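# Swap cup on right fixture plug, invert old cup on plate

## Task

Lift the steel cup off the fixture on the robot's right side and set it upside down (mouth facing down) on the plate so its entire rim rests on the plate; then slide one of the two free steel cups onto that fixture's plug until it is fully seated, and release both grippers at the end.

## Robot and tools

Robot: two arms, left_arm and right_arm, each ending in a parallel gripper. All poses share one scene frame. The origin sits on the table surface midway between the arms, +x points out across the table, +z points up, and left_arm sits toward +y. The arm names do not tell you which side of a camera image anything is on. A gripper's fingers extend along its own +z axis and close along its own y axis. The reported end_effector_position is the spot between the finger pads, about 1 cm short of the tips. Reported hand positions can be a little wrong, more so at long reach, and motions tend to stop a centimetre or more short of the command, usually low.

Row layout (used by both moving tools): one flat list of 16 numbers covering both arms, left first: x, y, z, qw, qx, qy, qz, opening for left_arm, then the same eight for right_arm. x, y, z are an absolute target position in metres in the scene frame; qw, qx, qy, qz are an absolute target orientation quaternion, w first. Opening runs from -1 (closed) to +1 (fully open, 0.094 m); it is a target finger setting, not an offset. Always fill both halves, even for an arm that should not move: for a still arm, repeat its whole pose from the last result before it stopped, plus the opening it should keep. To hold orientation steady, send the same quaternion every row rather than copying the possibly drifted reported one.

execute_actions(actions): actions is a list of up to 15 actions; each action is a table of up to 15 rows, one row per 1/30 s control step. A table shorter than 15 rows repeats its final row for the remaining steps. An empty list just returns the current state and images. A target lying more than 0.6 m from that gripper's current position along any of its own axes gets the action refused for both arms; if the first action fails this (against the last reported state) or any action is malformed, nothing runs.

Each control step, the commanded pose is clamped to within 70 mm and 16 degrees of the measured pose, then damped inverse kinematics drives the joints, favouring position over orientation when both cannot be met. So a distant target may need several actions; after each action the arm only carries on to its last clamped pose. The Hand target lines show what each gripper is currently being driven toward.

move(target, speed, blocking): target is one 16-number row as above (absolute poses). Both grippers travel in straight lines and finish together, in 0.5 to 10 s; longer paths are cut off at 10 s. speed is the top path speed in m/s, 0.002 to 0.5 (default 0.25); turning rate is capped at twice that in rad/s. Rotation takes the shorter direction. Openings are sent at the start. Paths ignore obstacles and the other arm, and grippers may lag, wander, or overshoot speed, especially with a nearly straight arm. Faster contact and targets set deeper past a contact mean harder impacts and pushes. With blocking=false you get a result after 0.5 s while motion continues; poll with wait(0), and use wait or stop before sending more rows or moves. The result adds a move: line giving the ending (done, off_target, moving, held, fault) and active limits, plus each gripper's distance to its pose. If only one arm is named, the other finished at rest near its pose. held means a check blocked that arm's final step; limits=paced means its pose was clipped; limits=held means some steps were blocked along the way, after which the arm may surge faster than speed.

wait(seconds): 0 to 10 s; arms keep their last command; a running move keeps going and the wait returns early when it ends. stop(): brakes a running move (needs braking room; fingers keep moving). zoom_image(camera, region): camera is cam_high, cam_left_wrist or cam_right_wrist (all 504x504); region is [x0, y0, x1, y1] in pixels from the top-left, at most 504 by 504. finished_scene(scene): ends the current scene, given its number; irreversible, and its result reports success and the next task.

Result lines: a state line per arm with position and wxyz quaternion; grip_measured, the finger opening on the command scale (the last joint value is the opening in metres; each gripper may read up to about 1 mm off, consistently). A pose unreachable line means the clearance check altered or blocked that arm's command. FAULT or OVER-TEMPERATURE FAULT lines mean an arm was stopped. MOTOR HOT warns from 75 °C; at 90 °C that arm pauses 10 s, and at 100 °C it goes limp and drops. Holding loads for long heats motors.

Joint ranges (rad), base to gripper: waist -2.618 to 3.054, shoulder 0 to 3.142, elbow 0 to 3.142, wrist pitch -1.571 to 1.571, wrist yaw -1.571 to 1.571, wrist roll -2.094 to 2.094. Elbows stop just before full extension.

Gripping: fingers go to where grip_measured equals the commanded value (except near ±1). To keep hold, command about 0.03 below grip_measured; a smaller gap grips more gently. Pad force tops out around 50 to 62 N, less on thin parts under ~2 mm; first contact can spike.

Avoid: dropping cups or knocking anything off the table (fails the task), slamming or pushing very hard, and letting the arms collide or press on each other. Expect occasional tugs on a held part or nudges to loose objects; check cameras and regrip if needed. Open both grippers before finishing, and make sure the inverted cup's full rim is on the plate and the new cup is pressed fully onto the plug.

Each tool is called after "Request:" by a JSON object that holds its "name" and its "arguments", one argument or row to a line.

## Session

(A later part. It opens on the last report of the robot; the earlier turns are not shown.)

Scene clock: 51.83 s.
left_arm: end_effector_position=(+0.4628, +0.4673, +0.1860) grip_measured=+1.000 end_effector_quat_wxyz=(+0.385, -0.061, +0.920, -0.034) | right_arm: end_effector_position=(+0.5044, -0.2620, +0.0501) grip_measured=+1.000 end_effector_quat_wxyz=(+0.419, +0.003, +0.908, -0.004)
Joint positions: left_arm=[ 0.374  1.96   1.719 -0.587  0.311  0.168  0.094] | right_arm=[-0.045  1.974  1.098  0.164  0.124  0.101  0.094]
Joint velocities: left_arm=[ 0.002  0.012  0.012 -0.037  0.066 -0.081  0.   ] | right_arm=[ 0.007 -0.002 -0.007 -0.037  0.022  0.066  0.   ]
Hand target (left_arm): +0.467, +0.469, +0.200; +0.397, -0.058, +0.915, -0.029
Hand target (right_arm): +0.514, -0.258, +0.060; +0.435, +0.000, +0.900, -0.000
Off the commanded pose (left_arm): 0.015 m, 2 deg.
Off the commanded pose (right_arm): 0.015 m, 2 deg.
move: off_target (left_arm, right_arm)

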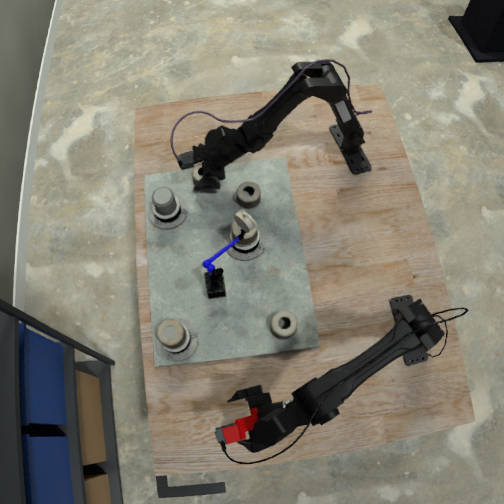

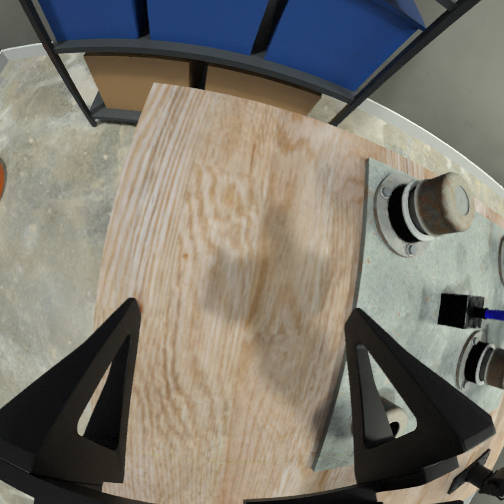

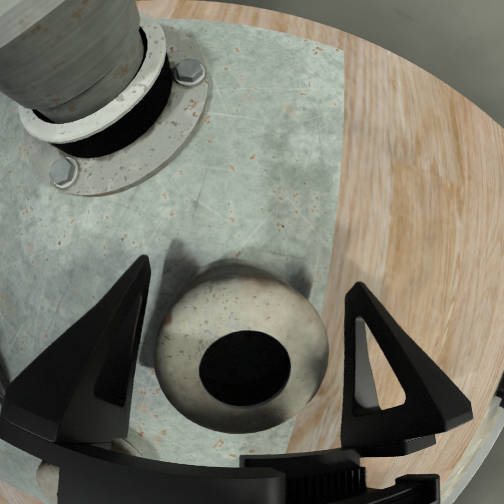

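Request:
{"name": "move", "arguments": {
  "target": [0.467,0.469,0.2,0.397,-0.058,0.915,-0.029,1, 0.515,-0.258,0.06,0.435,0,0.9,0,0.1]
}}

Request:
{"name": "move", "arguments": {
  "target": [0.467,0.469,0.2,0.397,-0.058,0.915,-0.029,1, 0.53,-0.24,0.225,0.43,0,0.903,0,0.1],
  "speed": 0.1
}}

Request:
{"name": "move", "arguments": {
  "target": [0.467,0.469,0.2,0.397,-0.058,0.915,-0.029,1, 0.632,-0.161,0.205,0.43,0,0.903,0,0.1],
  "speed": 0.08
}}

Scene clock: 56.30 s.
left_arm: end_effector_position=(+0.4628, +0.4673, +0.1860) grip_measured=+1.000 end_effector_quat_wxyz=(+0.385, -0.061, +0.920, -0.034) | right_arm: end_effector_position=(+0.5044, -0.2617, +0.0500) grip_measured=+0.448 end_effector_quat_wxyz=(+0.419, +0.003, +0.908, -0.003)
Joint positions: left_arm=[ 0.374  1.96   1.719 -0.587  0.311  0.168  0.094] | right_arm=[-0.045  1.974  1.098  0.164  0.122  0.101  0.068]
Joint velocities: left_arm=[-0.002  0.002 -0.022 -0.081 -0.007 -0.037  0.   ] | right_arm=[ 0.007 -0.002 -0.032 -0.007 -0.022  0.037 -0.   ]
Hand target (left_arm): +0.467, +0.469, +0.200; +0.397, -0.058, +0.915, -0.029
Hand target (right_arm): +0.514, -0.258, +0.060; +0.435, +0.000, +0.900, -0.000
Off the commanded pose (left_arm): 0.015 m, 2 deg.
Off the commanded pose (right_arm): 0.015 m, 2 deg.
move: off_target (left_arm, right_arm)

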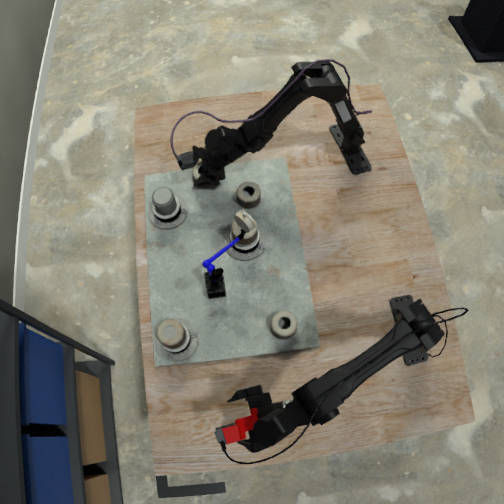

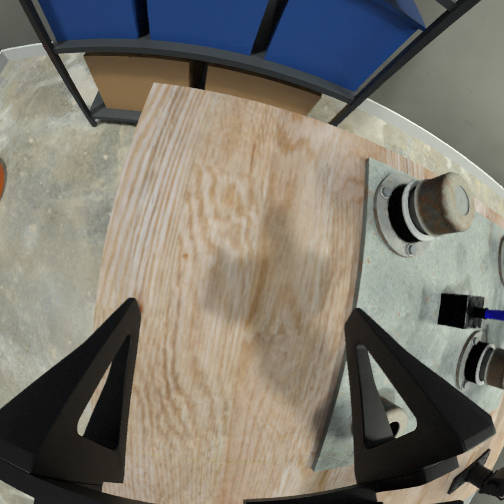

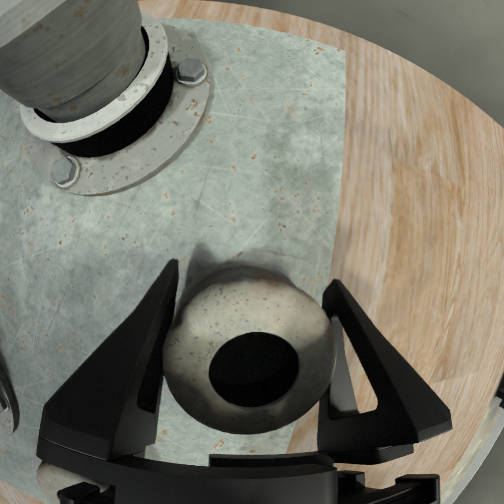

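Scene clock: 58.73 s.
left_arm: end_effector_position=(+0.4628, +0.4673, +0.1860) grip_measured=+1.000 end_effector_quat_wxyz=(+0.385, -0.061, +0.920, -0.034) | right_arm: end_effector_position=(+0.5227, -0.2427, +0.1977) grip_measured=+0.448 end_effector_quat_wxyz=(+0.400, -0.006, +0.917, -0.001)
Joint positions: left_arm=[ 0.374  1.96   1.719 -0.587  0.311  0.168  0.094] | right_arm=[-0.012  1.888  1.639 -0.508  0.131  0.113  0.068]
Joint velocities: left_arm=[-0.012  0.012 -0.007  0.022 -0.037 -0.037  0.   ] | right_arm=[-0.032  0.012 -0.012  0.022 -0.066 -0.007 -0.   ]
Hand target (left_arm): +0.467, +0.469, +0.200; +0.397, -0.058, +0.915, -0.029
Hand target (right_arm): +0.528, -0.241, +0.225; +0.430, +0.000, +0.903, +0.001
Off the commanded pose (left_arm): 0.015 m, 2 deg.
Off the commanded pose (right_arm): 0.028 m, 4 deg.
move: off_target (left_arm, right_arm)

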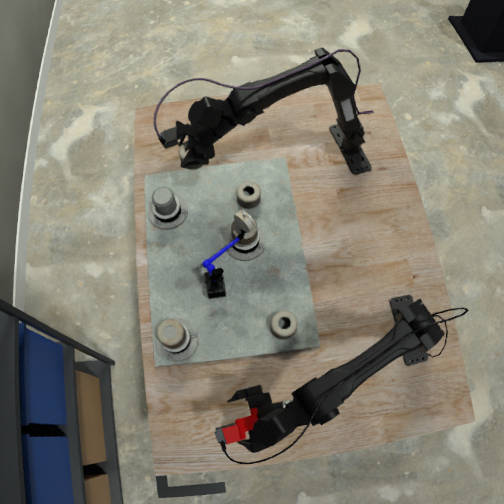

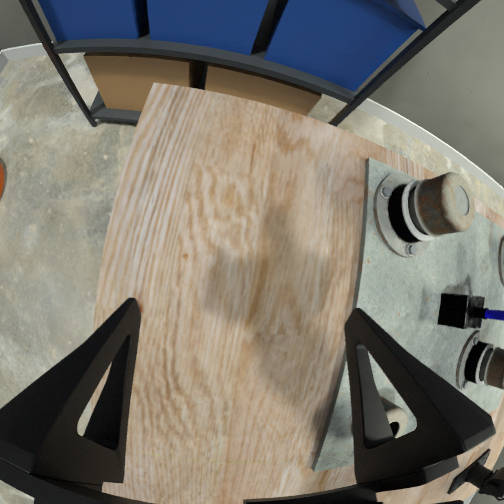

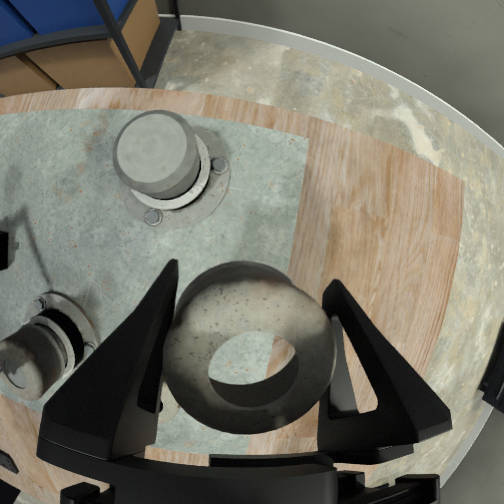

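Scene clock: 61.13 s.
left_arm: end_effector_position=(+0.4628, +0.4673, +0.1860) grip_measured=+1.000 end_effector_quat_wxyz=(+0.385, -0.061, +0.920, -0.034) | right_arm: end_effector_position=(+0.6285, -0.1633, +0.1812) grip_measured=+0.448 end_effector_quat_wxyz=(+0.404, -0.009, +0.915, -0.001)
Joint positions: left_arm=[ 0.374  1.96   1.719 -0.587  0.311  0.168  0.094] | right_arm=[ 0.099  2.529  2.608 -0.839  0.211  0.185  0.068]
Joint velocities: left_arm=[-0.032 -0.012  0.007  0.007 -0.022 -0.037  0.   ] | right_arm=[-0.027  0.002 -0.002  0.037  0.007  0.022  0.   ]
Hand target (left_arm): +0.467, +0.469, +0.200; +0.397, -0.058, +0.915, -0.029
Hand target (right_arm): +0.632, -0.162, +0.206; +0.431, +0.001, +0.902, +0.001
Off the commanded pose (left_arm): 0.015 m, 2 deg.
Off the commanded pose (right_arm): 0.024 m, 3 deg.
move: off_target (left_arm, right_arm)

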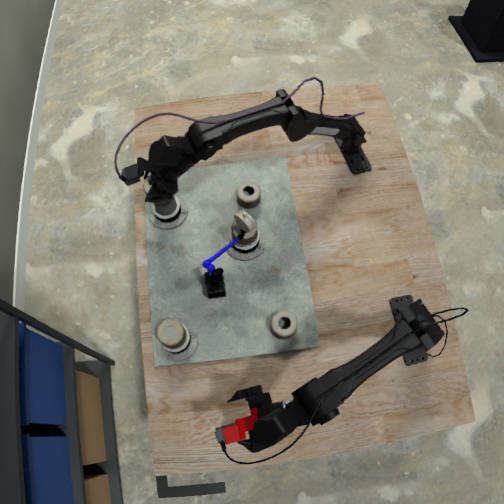

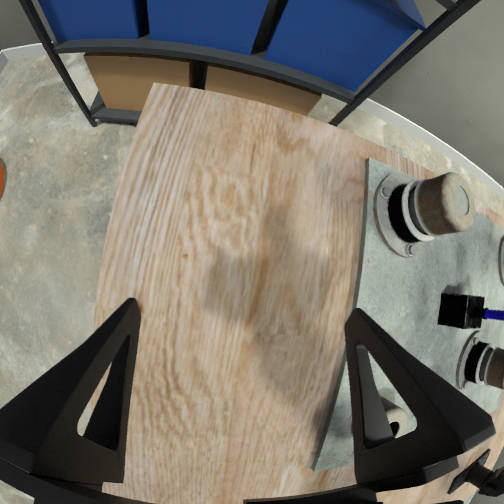

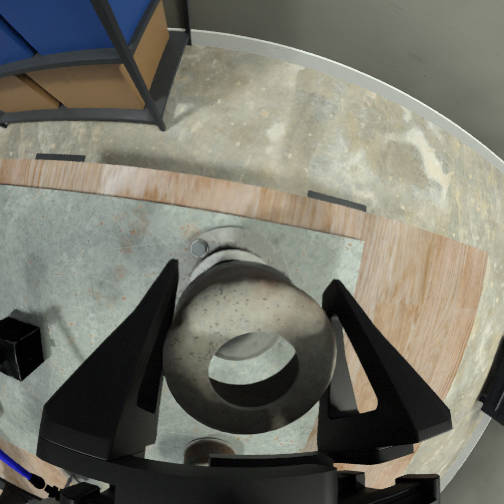

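Request:
{"name": "move", "arguments": {
  "target": [0.467,0.469,0.2,0.397,-0.058,0.915,-0.029,1, 0.63,-0.163,0.14,0.43,0,0.903,0,0.1],
  "speed": 0.03
}}

Request:
{"name": "move", "arguments": {
  "target": [0.467,0.469,0.2,0.397,-0.058,0.915,-0.029,1, 0.63,-0.163,0.095,0.425,0,0.905,0,0.1],
  "speed": 0.02
}}

Scene clock: 65.43 s.
left_arm: end_effector_position=(+0.4628, +0.4673, +0.1860) grip_measured=+1.000 end_effector_quat_wxyz=(+0.385, -0.061, +0.920, -0.034) | right_arm: end_effector_position=(+0.6248, -0.1652, +0.1303) grip_measured=+0.448 end_effector_quat_wxyz=(+0.407, -0.007, +0.913, -0.002)
Joint positions: left_arm=[ 0.374  1.96   1.719 -0.587  0.311  0.168  0.094] | right_arm=[ 0.1    2.421  2.199 -0.533  0.217  0.186  0.068]
Joint velocities: left_arm=[ 0.007 -0.017  0.007 -0.007 -0.051 -0.037  0.   ] | right_arm=[-0.012 -0.002 -0.022  0.007 -0.007  0.022  0.001]
Hand target (left_arm): +0.467, +0.469, +0.200; +0.397, -0.058, +0.915, -0.029
Hand target (right_arm): +0.630, -0.163, +0.140; +0.429, +0.001, +0.903, -0.000
Off the commanded pose (left_arm): 0.015 m, 2 deg.
Off the commanded pose (right_arm): 0.011 m, 3 deg.
move: off_target (left_arm, right_arm)

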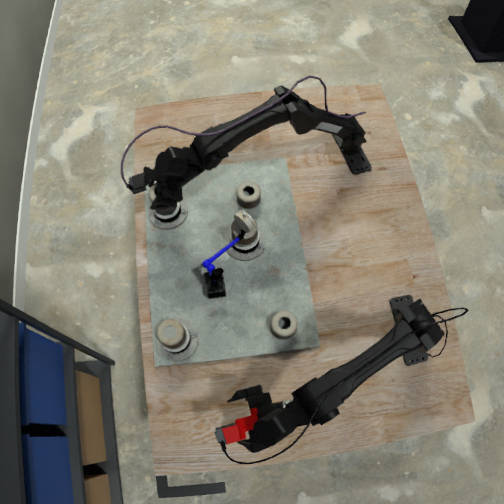

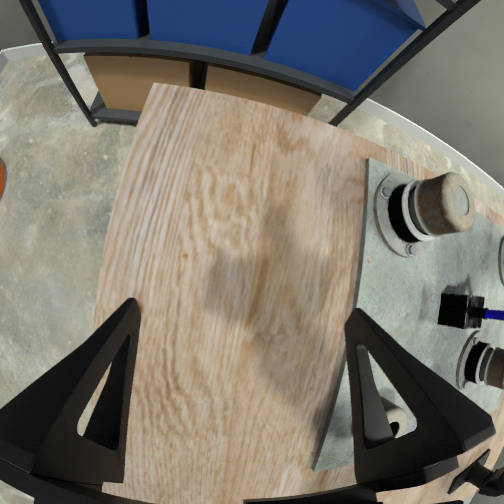

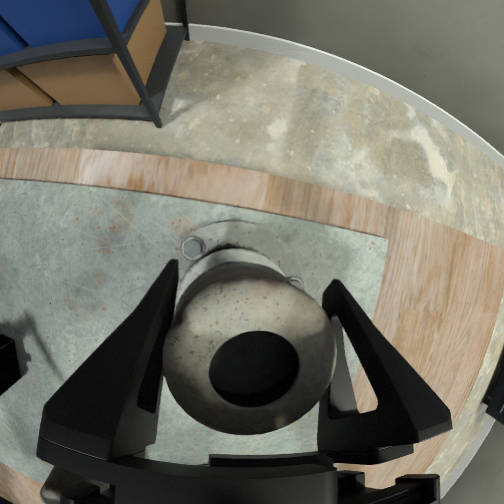

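Scene clock: 67.43 s.
left_arm: end_effector_position=(+0.4628, +0.4673, +0.1860) grip_measured=+1.000 end_effector_quat_wxyz=(+0.385, -0.061, +0.920, -0.034) | right_arm: end_effector_position=(+0.6245, -0.1654, +0.1060) grip_measured=+0.448 end_effector_quat_wxyz=(+0.414, -0.004, +0.910, -0.003)
Joint positions: left_arm=[ 0.374  1.96   1.719 -0.587  0.311  0.168  0.094] | right_arm=[ 0.101  2.412  2.076 -0.403  0.224  0.189  0.068]
Joint velocities: left_arm=[-0.002 -0.007 -0.002 -0.007  0.037  0.022  0.   ] | right_arm=[ 0.012 -0.007 -0.007 -0.037  0.022 -0.022 -0.001]
Hand target (left_arm): +0.467, +0.469, +0.200; +0.397, -0.058, +0.915, -0.029
Hand target (right_arm): +0.630, -0.163, +0.095; +0.424, +0.000, +0.906, -0.000
Off the commanded pose (left_arm): 0.015 m, 2 deg.
Off the commanded pose (right_arm): 0.013 m, 1 deg.
move: off_target (left_arm, right_arm)

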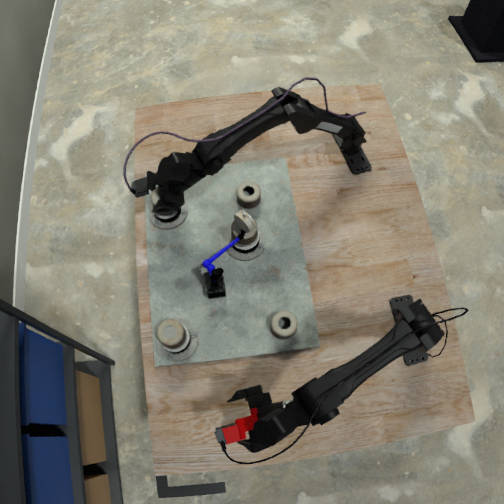

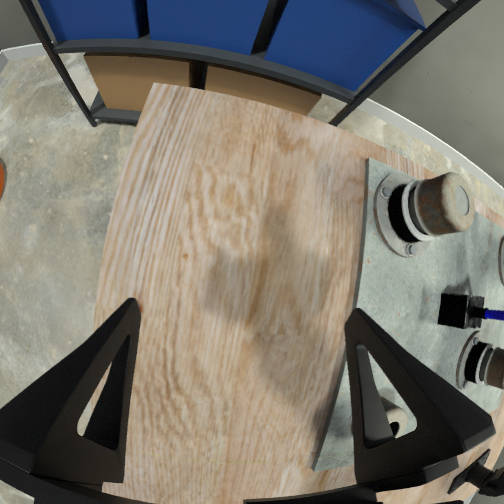

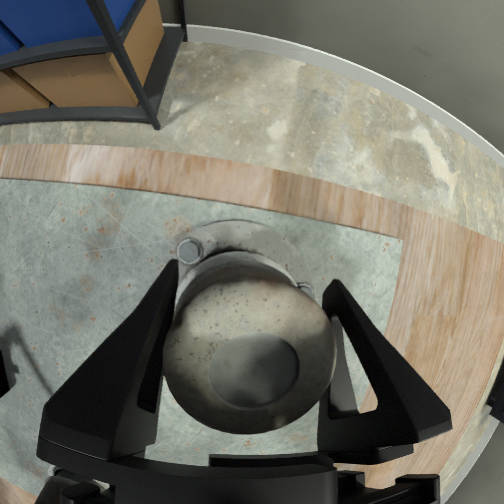

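Seated.

Request:
{"name": "move", "arguments": {
  "target": [0.467,0.469,0.2,0.397,-0.058,0.915,-0.029,1, 0.627,-0.164,0.105,0.42,0,0.907,0,1],
  "speed": 0.02
}}

Request:
{"name": "move", "arguments": {
  "target": [0.467,0.469,0.2,0.397,-0.058,0.915,-0.029,1, 0.58,-0.165,0.2,0.5,0,0.866,0,1],
  "speed": 0.12
}}

Scene clock: 71.70 s.
left_arm: end_effector_position=(+0.4628, +0.4673, +0.1860) grip_measured=+1.000 end_effector_quat_wxyz=(+0.385, -0.061, +0.920, -0.034) | right_arm: end_effector_position=(+0.6254, -0.1651, +0.1071) grip_measured=+1.000 end_effector_quat_wxyz=(+0.417, -0.004, +0.909, -0.002)
Joint positions: left_arm=[ 0.374  1.96   1.719 -0.587  0.311  0.168  0.094] | right_arm=[ 0.101  2.412  2.076 -0.397  0.224  0.189  0.094]
Joint velocities: left_arm=[-0.017 -0.007  0.002 -0.037 -0.007  0.037  0.   ] | right_arm=[-0.002 -0.002 -0.022 -0.007 -0.051 -0.007  0.   ]
Hand target (left_arm): +0.467, +0.469, +0.200; +0.397, -0.058, +0.915, -0.029
Hand target (right_arm): +0.627, -0.164, +0.105; +0.420, +0.000, +0.907, +0.000
Off the commanded pose (left_arm): 0.015 m, 2 deg.
Off the commanded pose (right_arm): 0.003 m, 1 deg.
move: off_target (left_arm)

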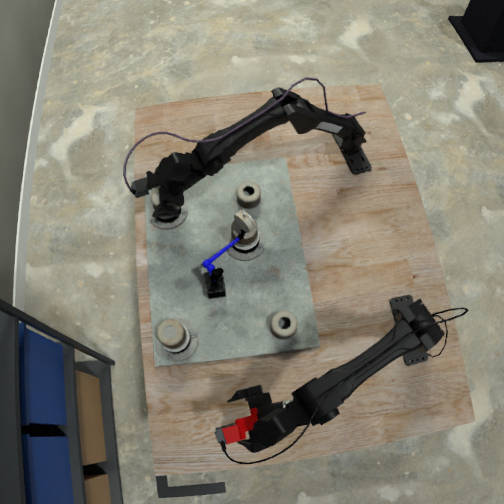

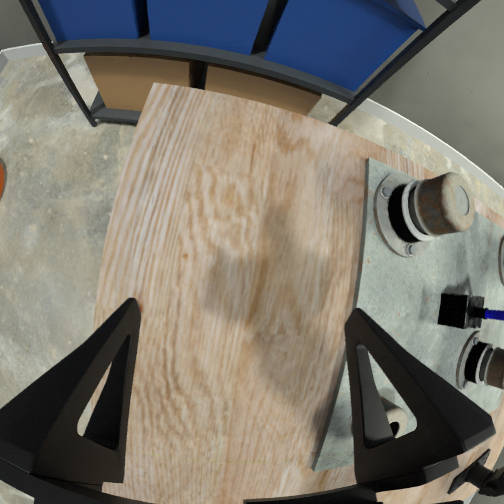

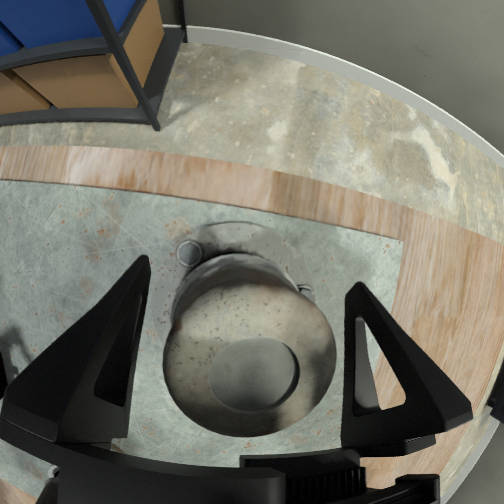

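Scene clock: 73.00 s.
left_arm: end_effector_position=(+0.4628, +0.4673, +0.1860) grip_measured=+1.000 end_effector_quat_wxyz=(+0.385, -0.061, +0.920, -0.034) | right_arm: end_effector_position=(+0.5815, -0.1652, +0.1911) grip_measured=+1.000 end_effector_quat_wxyz=(+0.490, +0.002, +0.872, +0.004)
Joint positions: left_arm=[ 0.374  1.96   1.719 -0.587  0.311  0.168  0.094] | right_arm=[ 0.138  2.093  1.751 -0.23   0.279  0.186  0.094]
Joint velocities: left_arm=[-0.002 -0.007 -0.007  0.007  0.022  0.022  0.   ] | right_arm=[-0.007  0.017  0.007  0.066  0.037 -0.022  0.   ]
Hand target (left_arm): +0.467, +0.469, +0.200; +0.397, -0.058, +0.915, -0.029
Hand target (right_arm): +0.579, -0.165, +0.200; +0.499, +0.001, +0.866, -0.000
Off the commanded pose (left_arm): 0.015 m, 2 deg.
Off the commanded pose (right_arm): 0.009 m, 1 deg.
move: off_target (left_arm)

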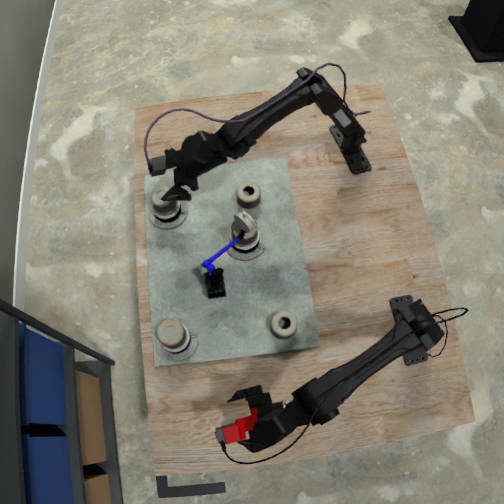

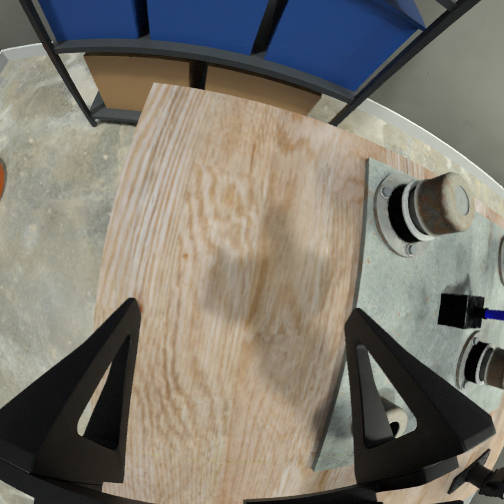

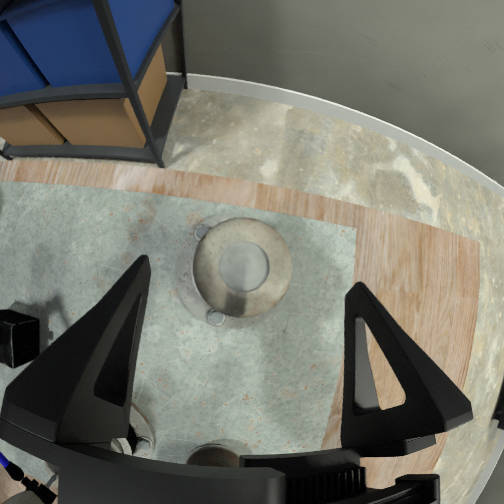

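Request:
{"name": "finished_scene", "arguments": {
  "scene": 2
}}

The scene is finished: the task was done.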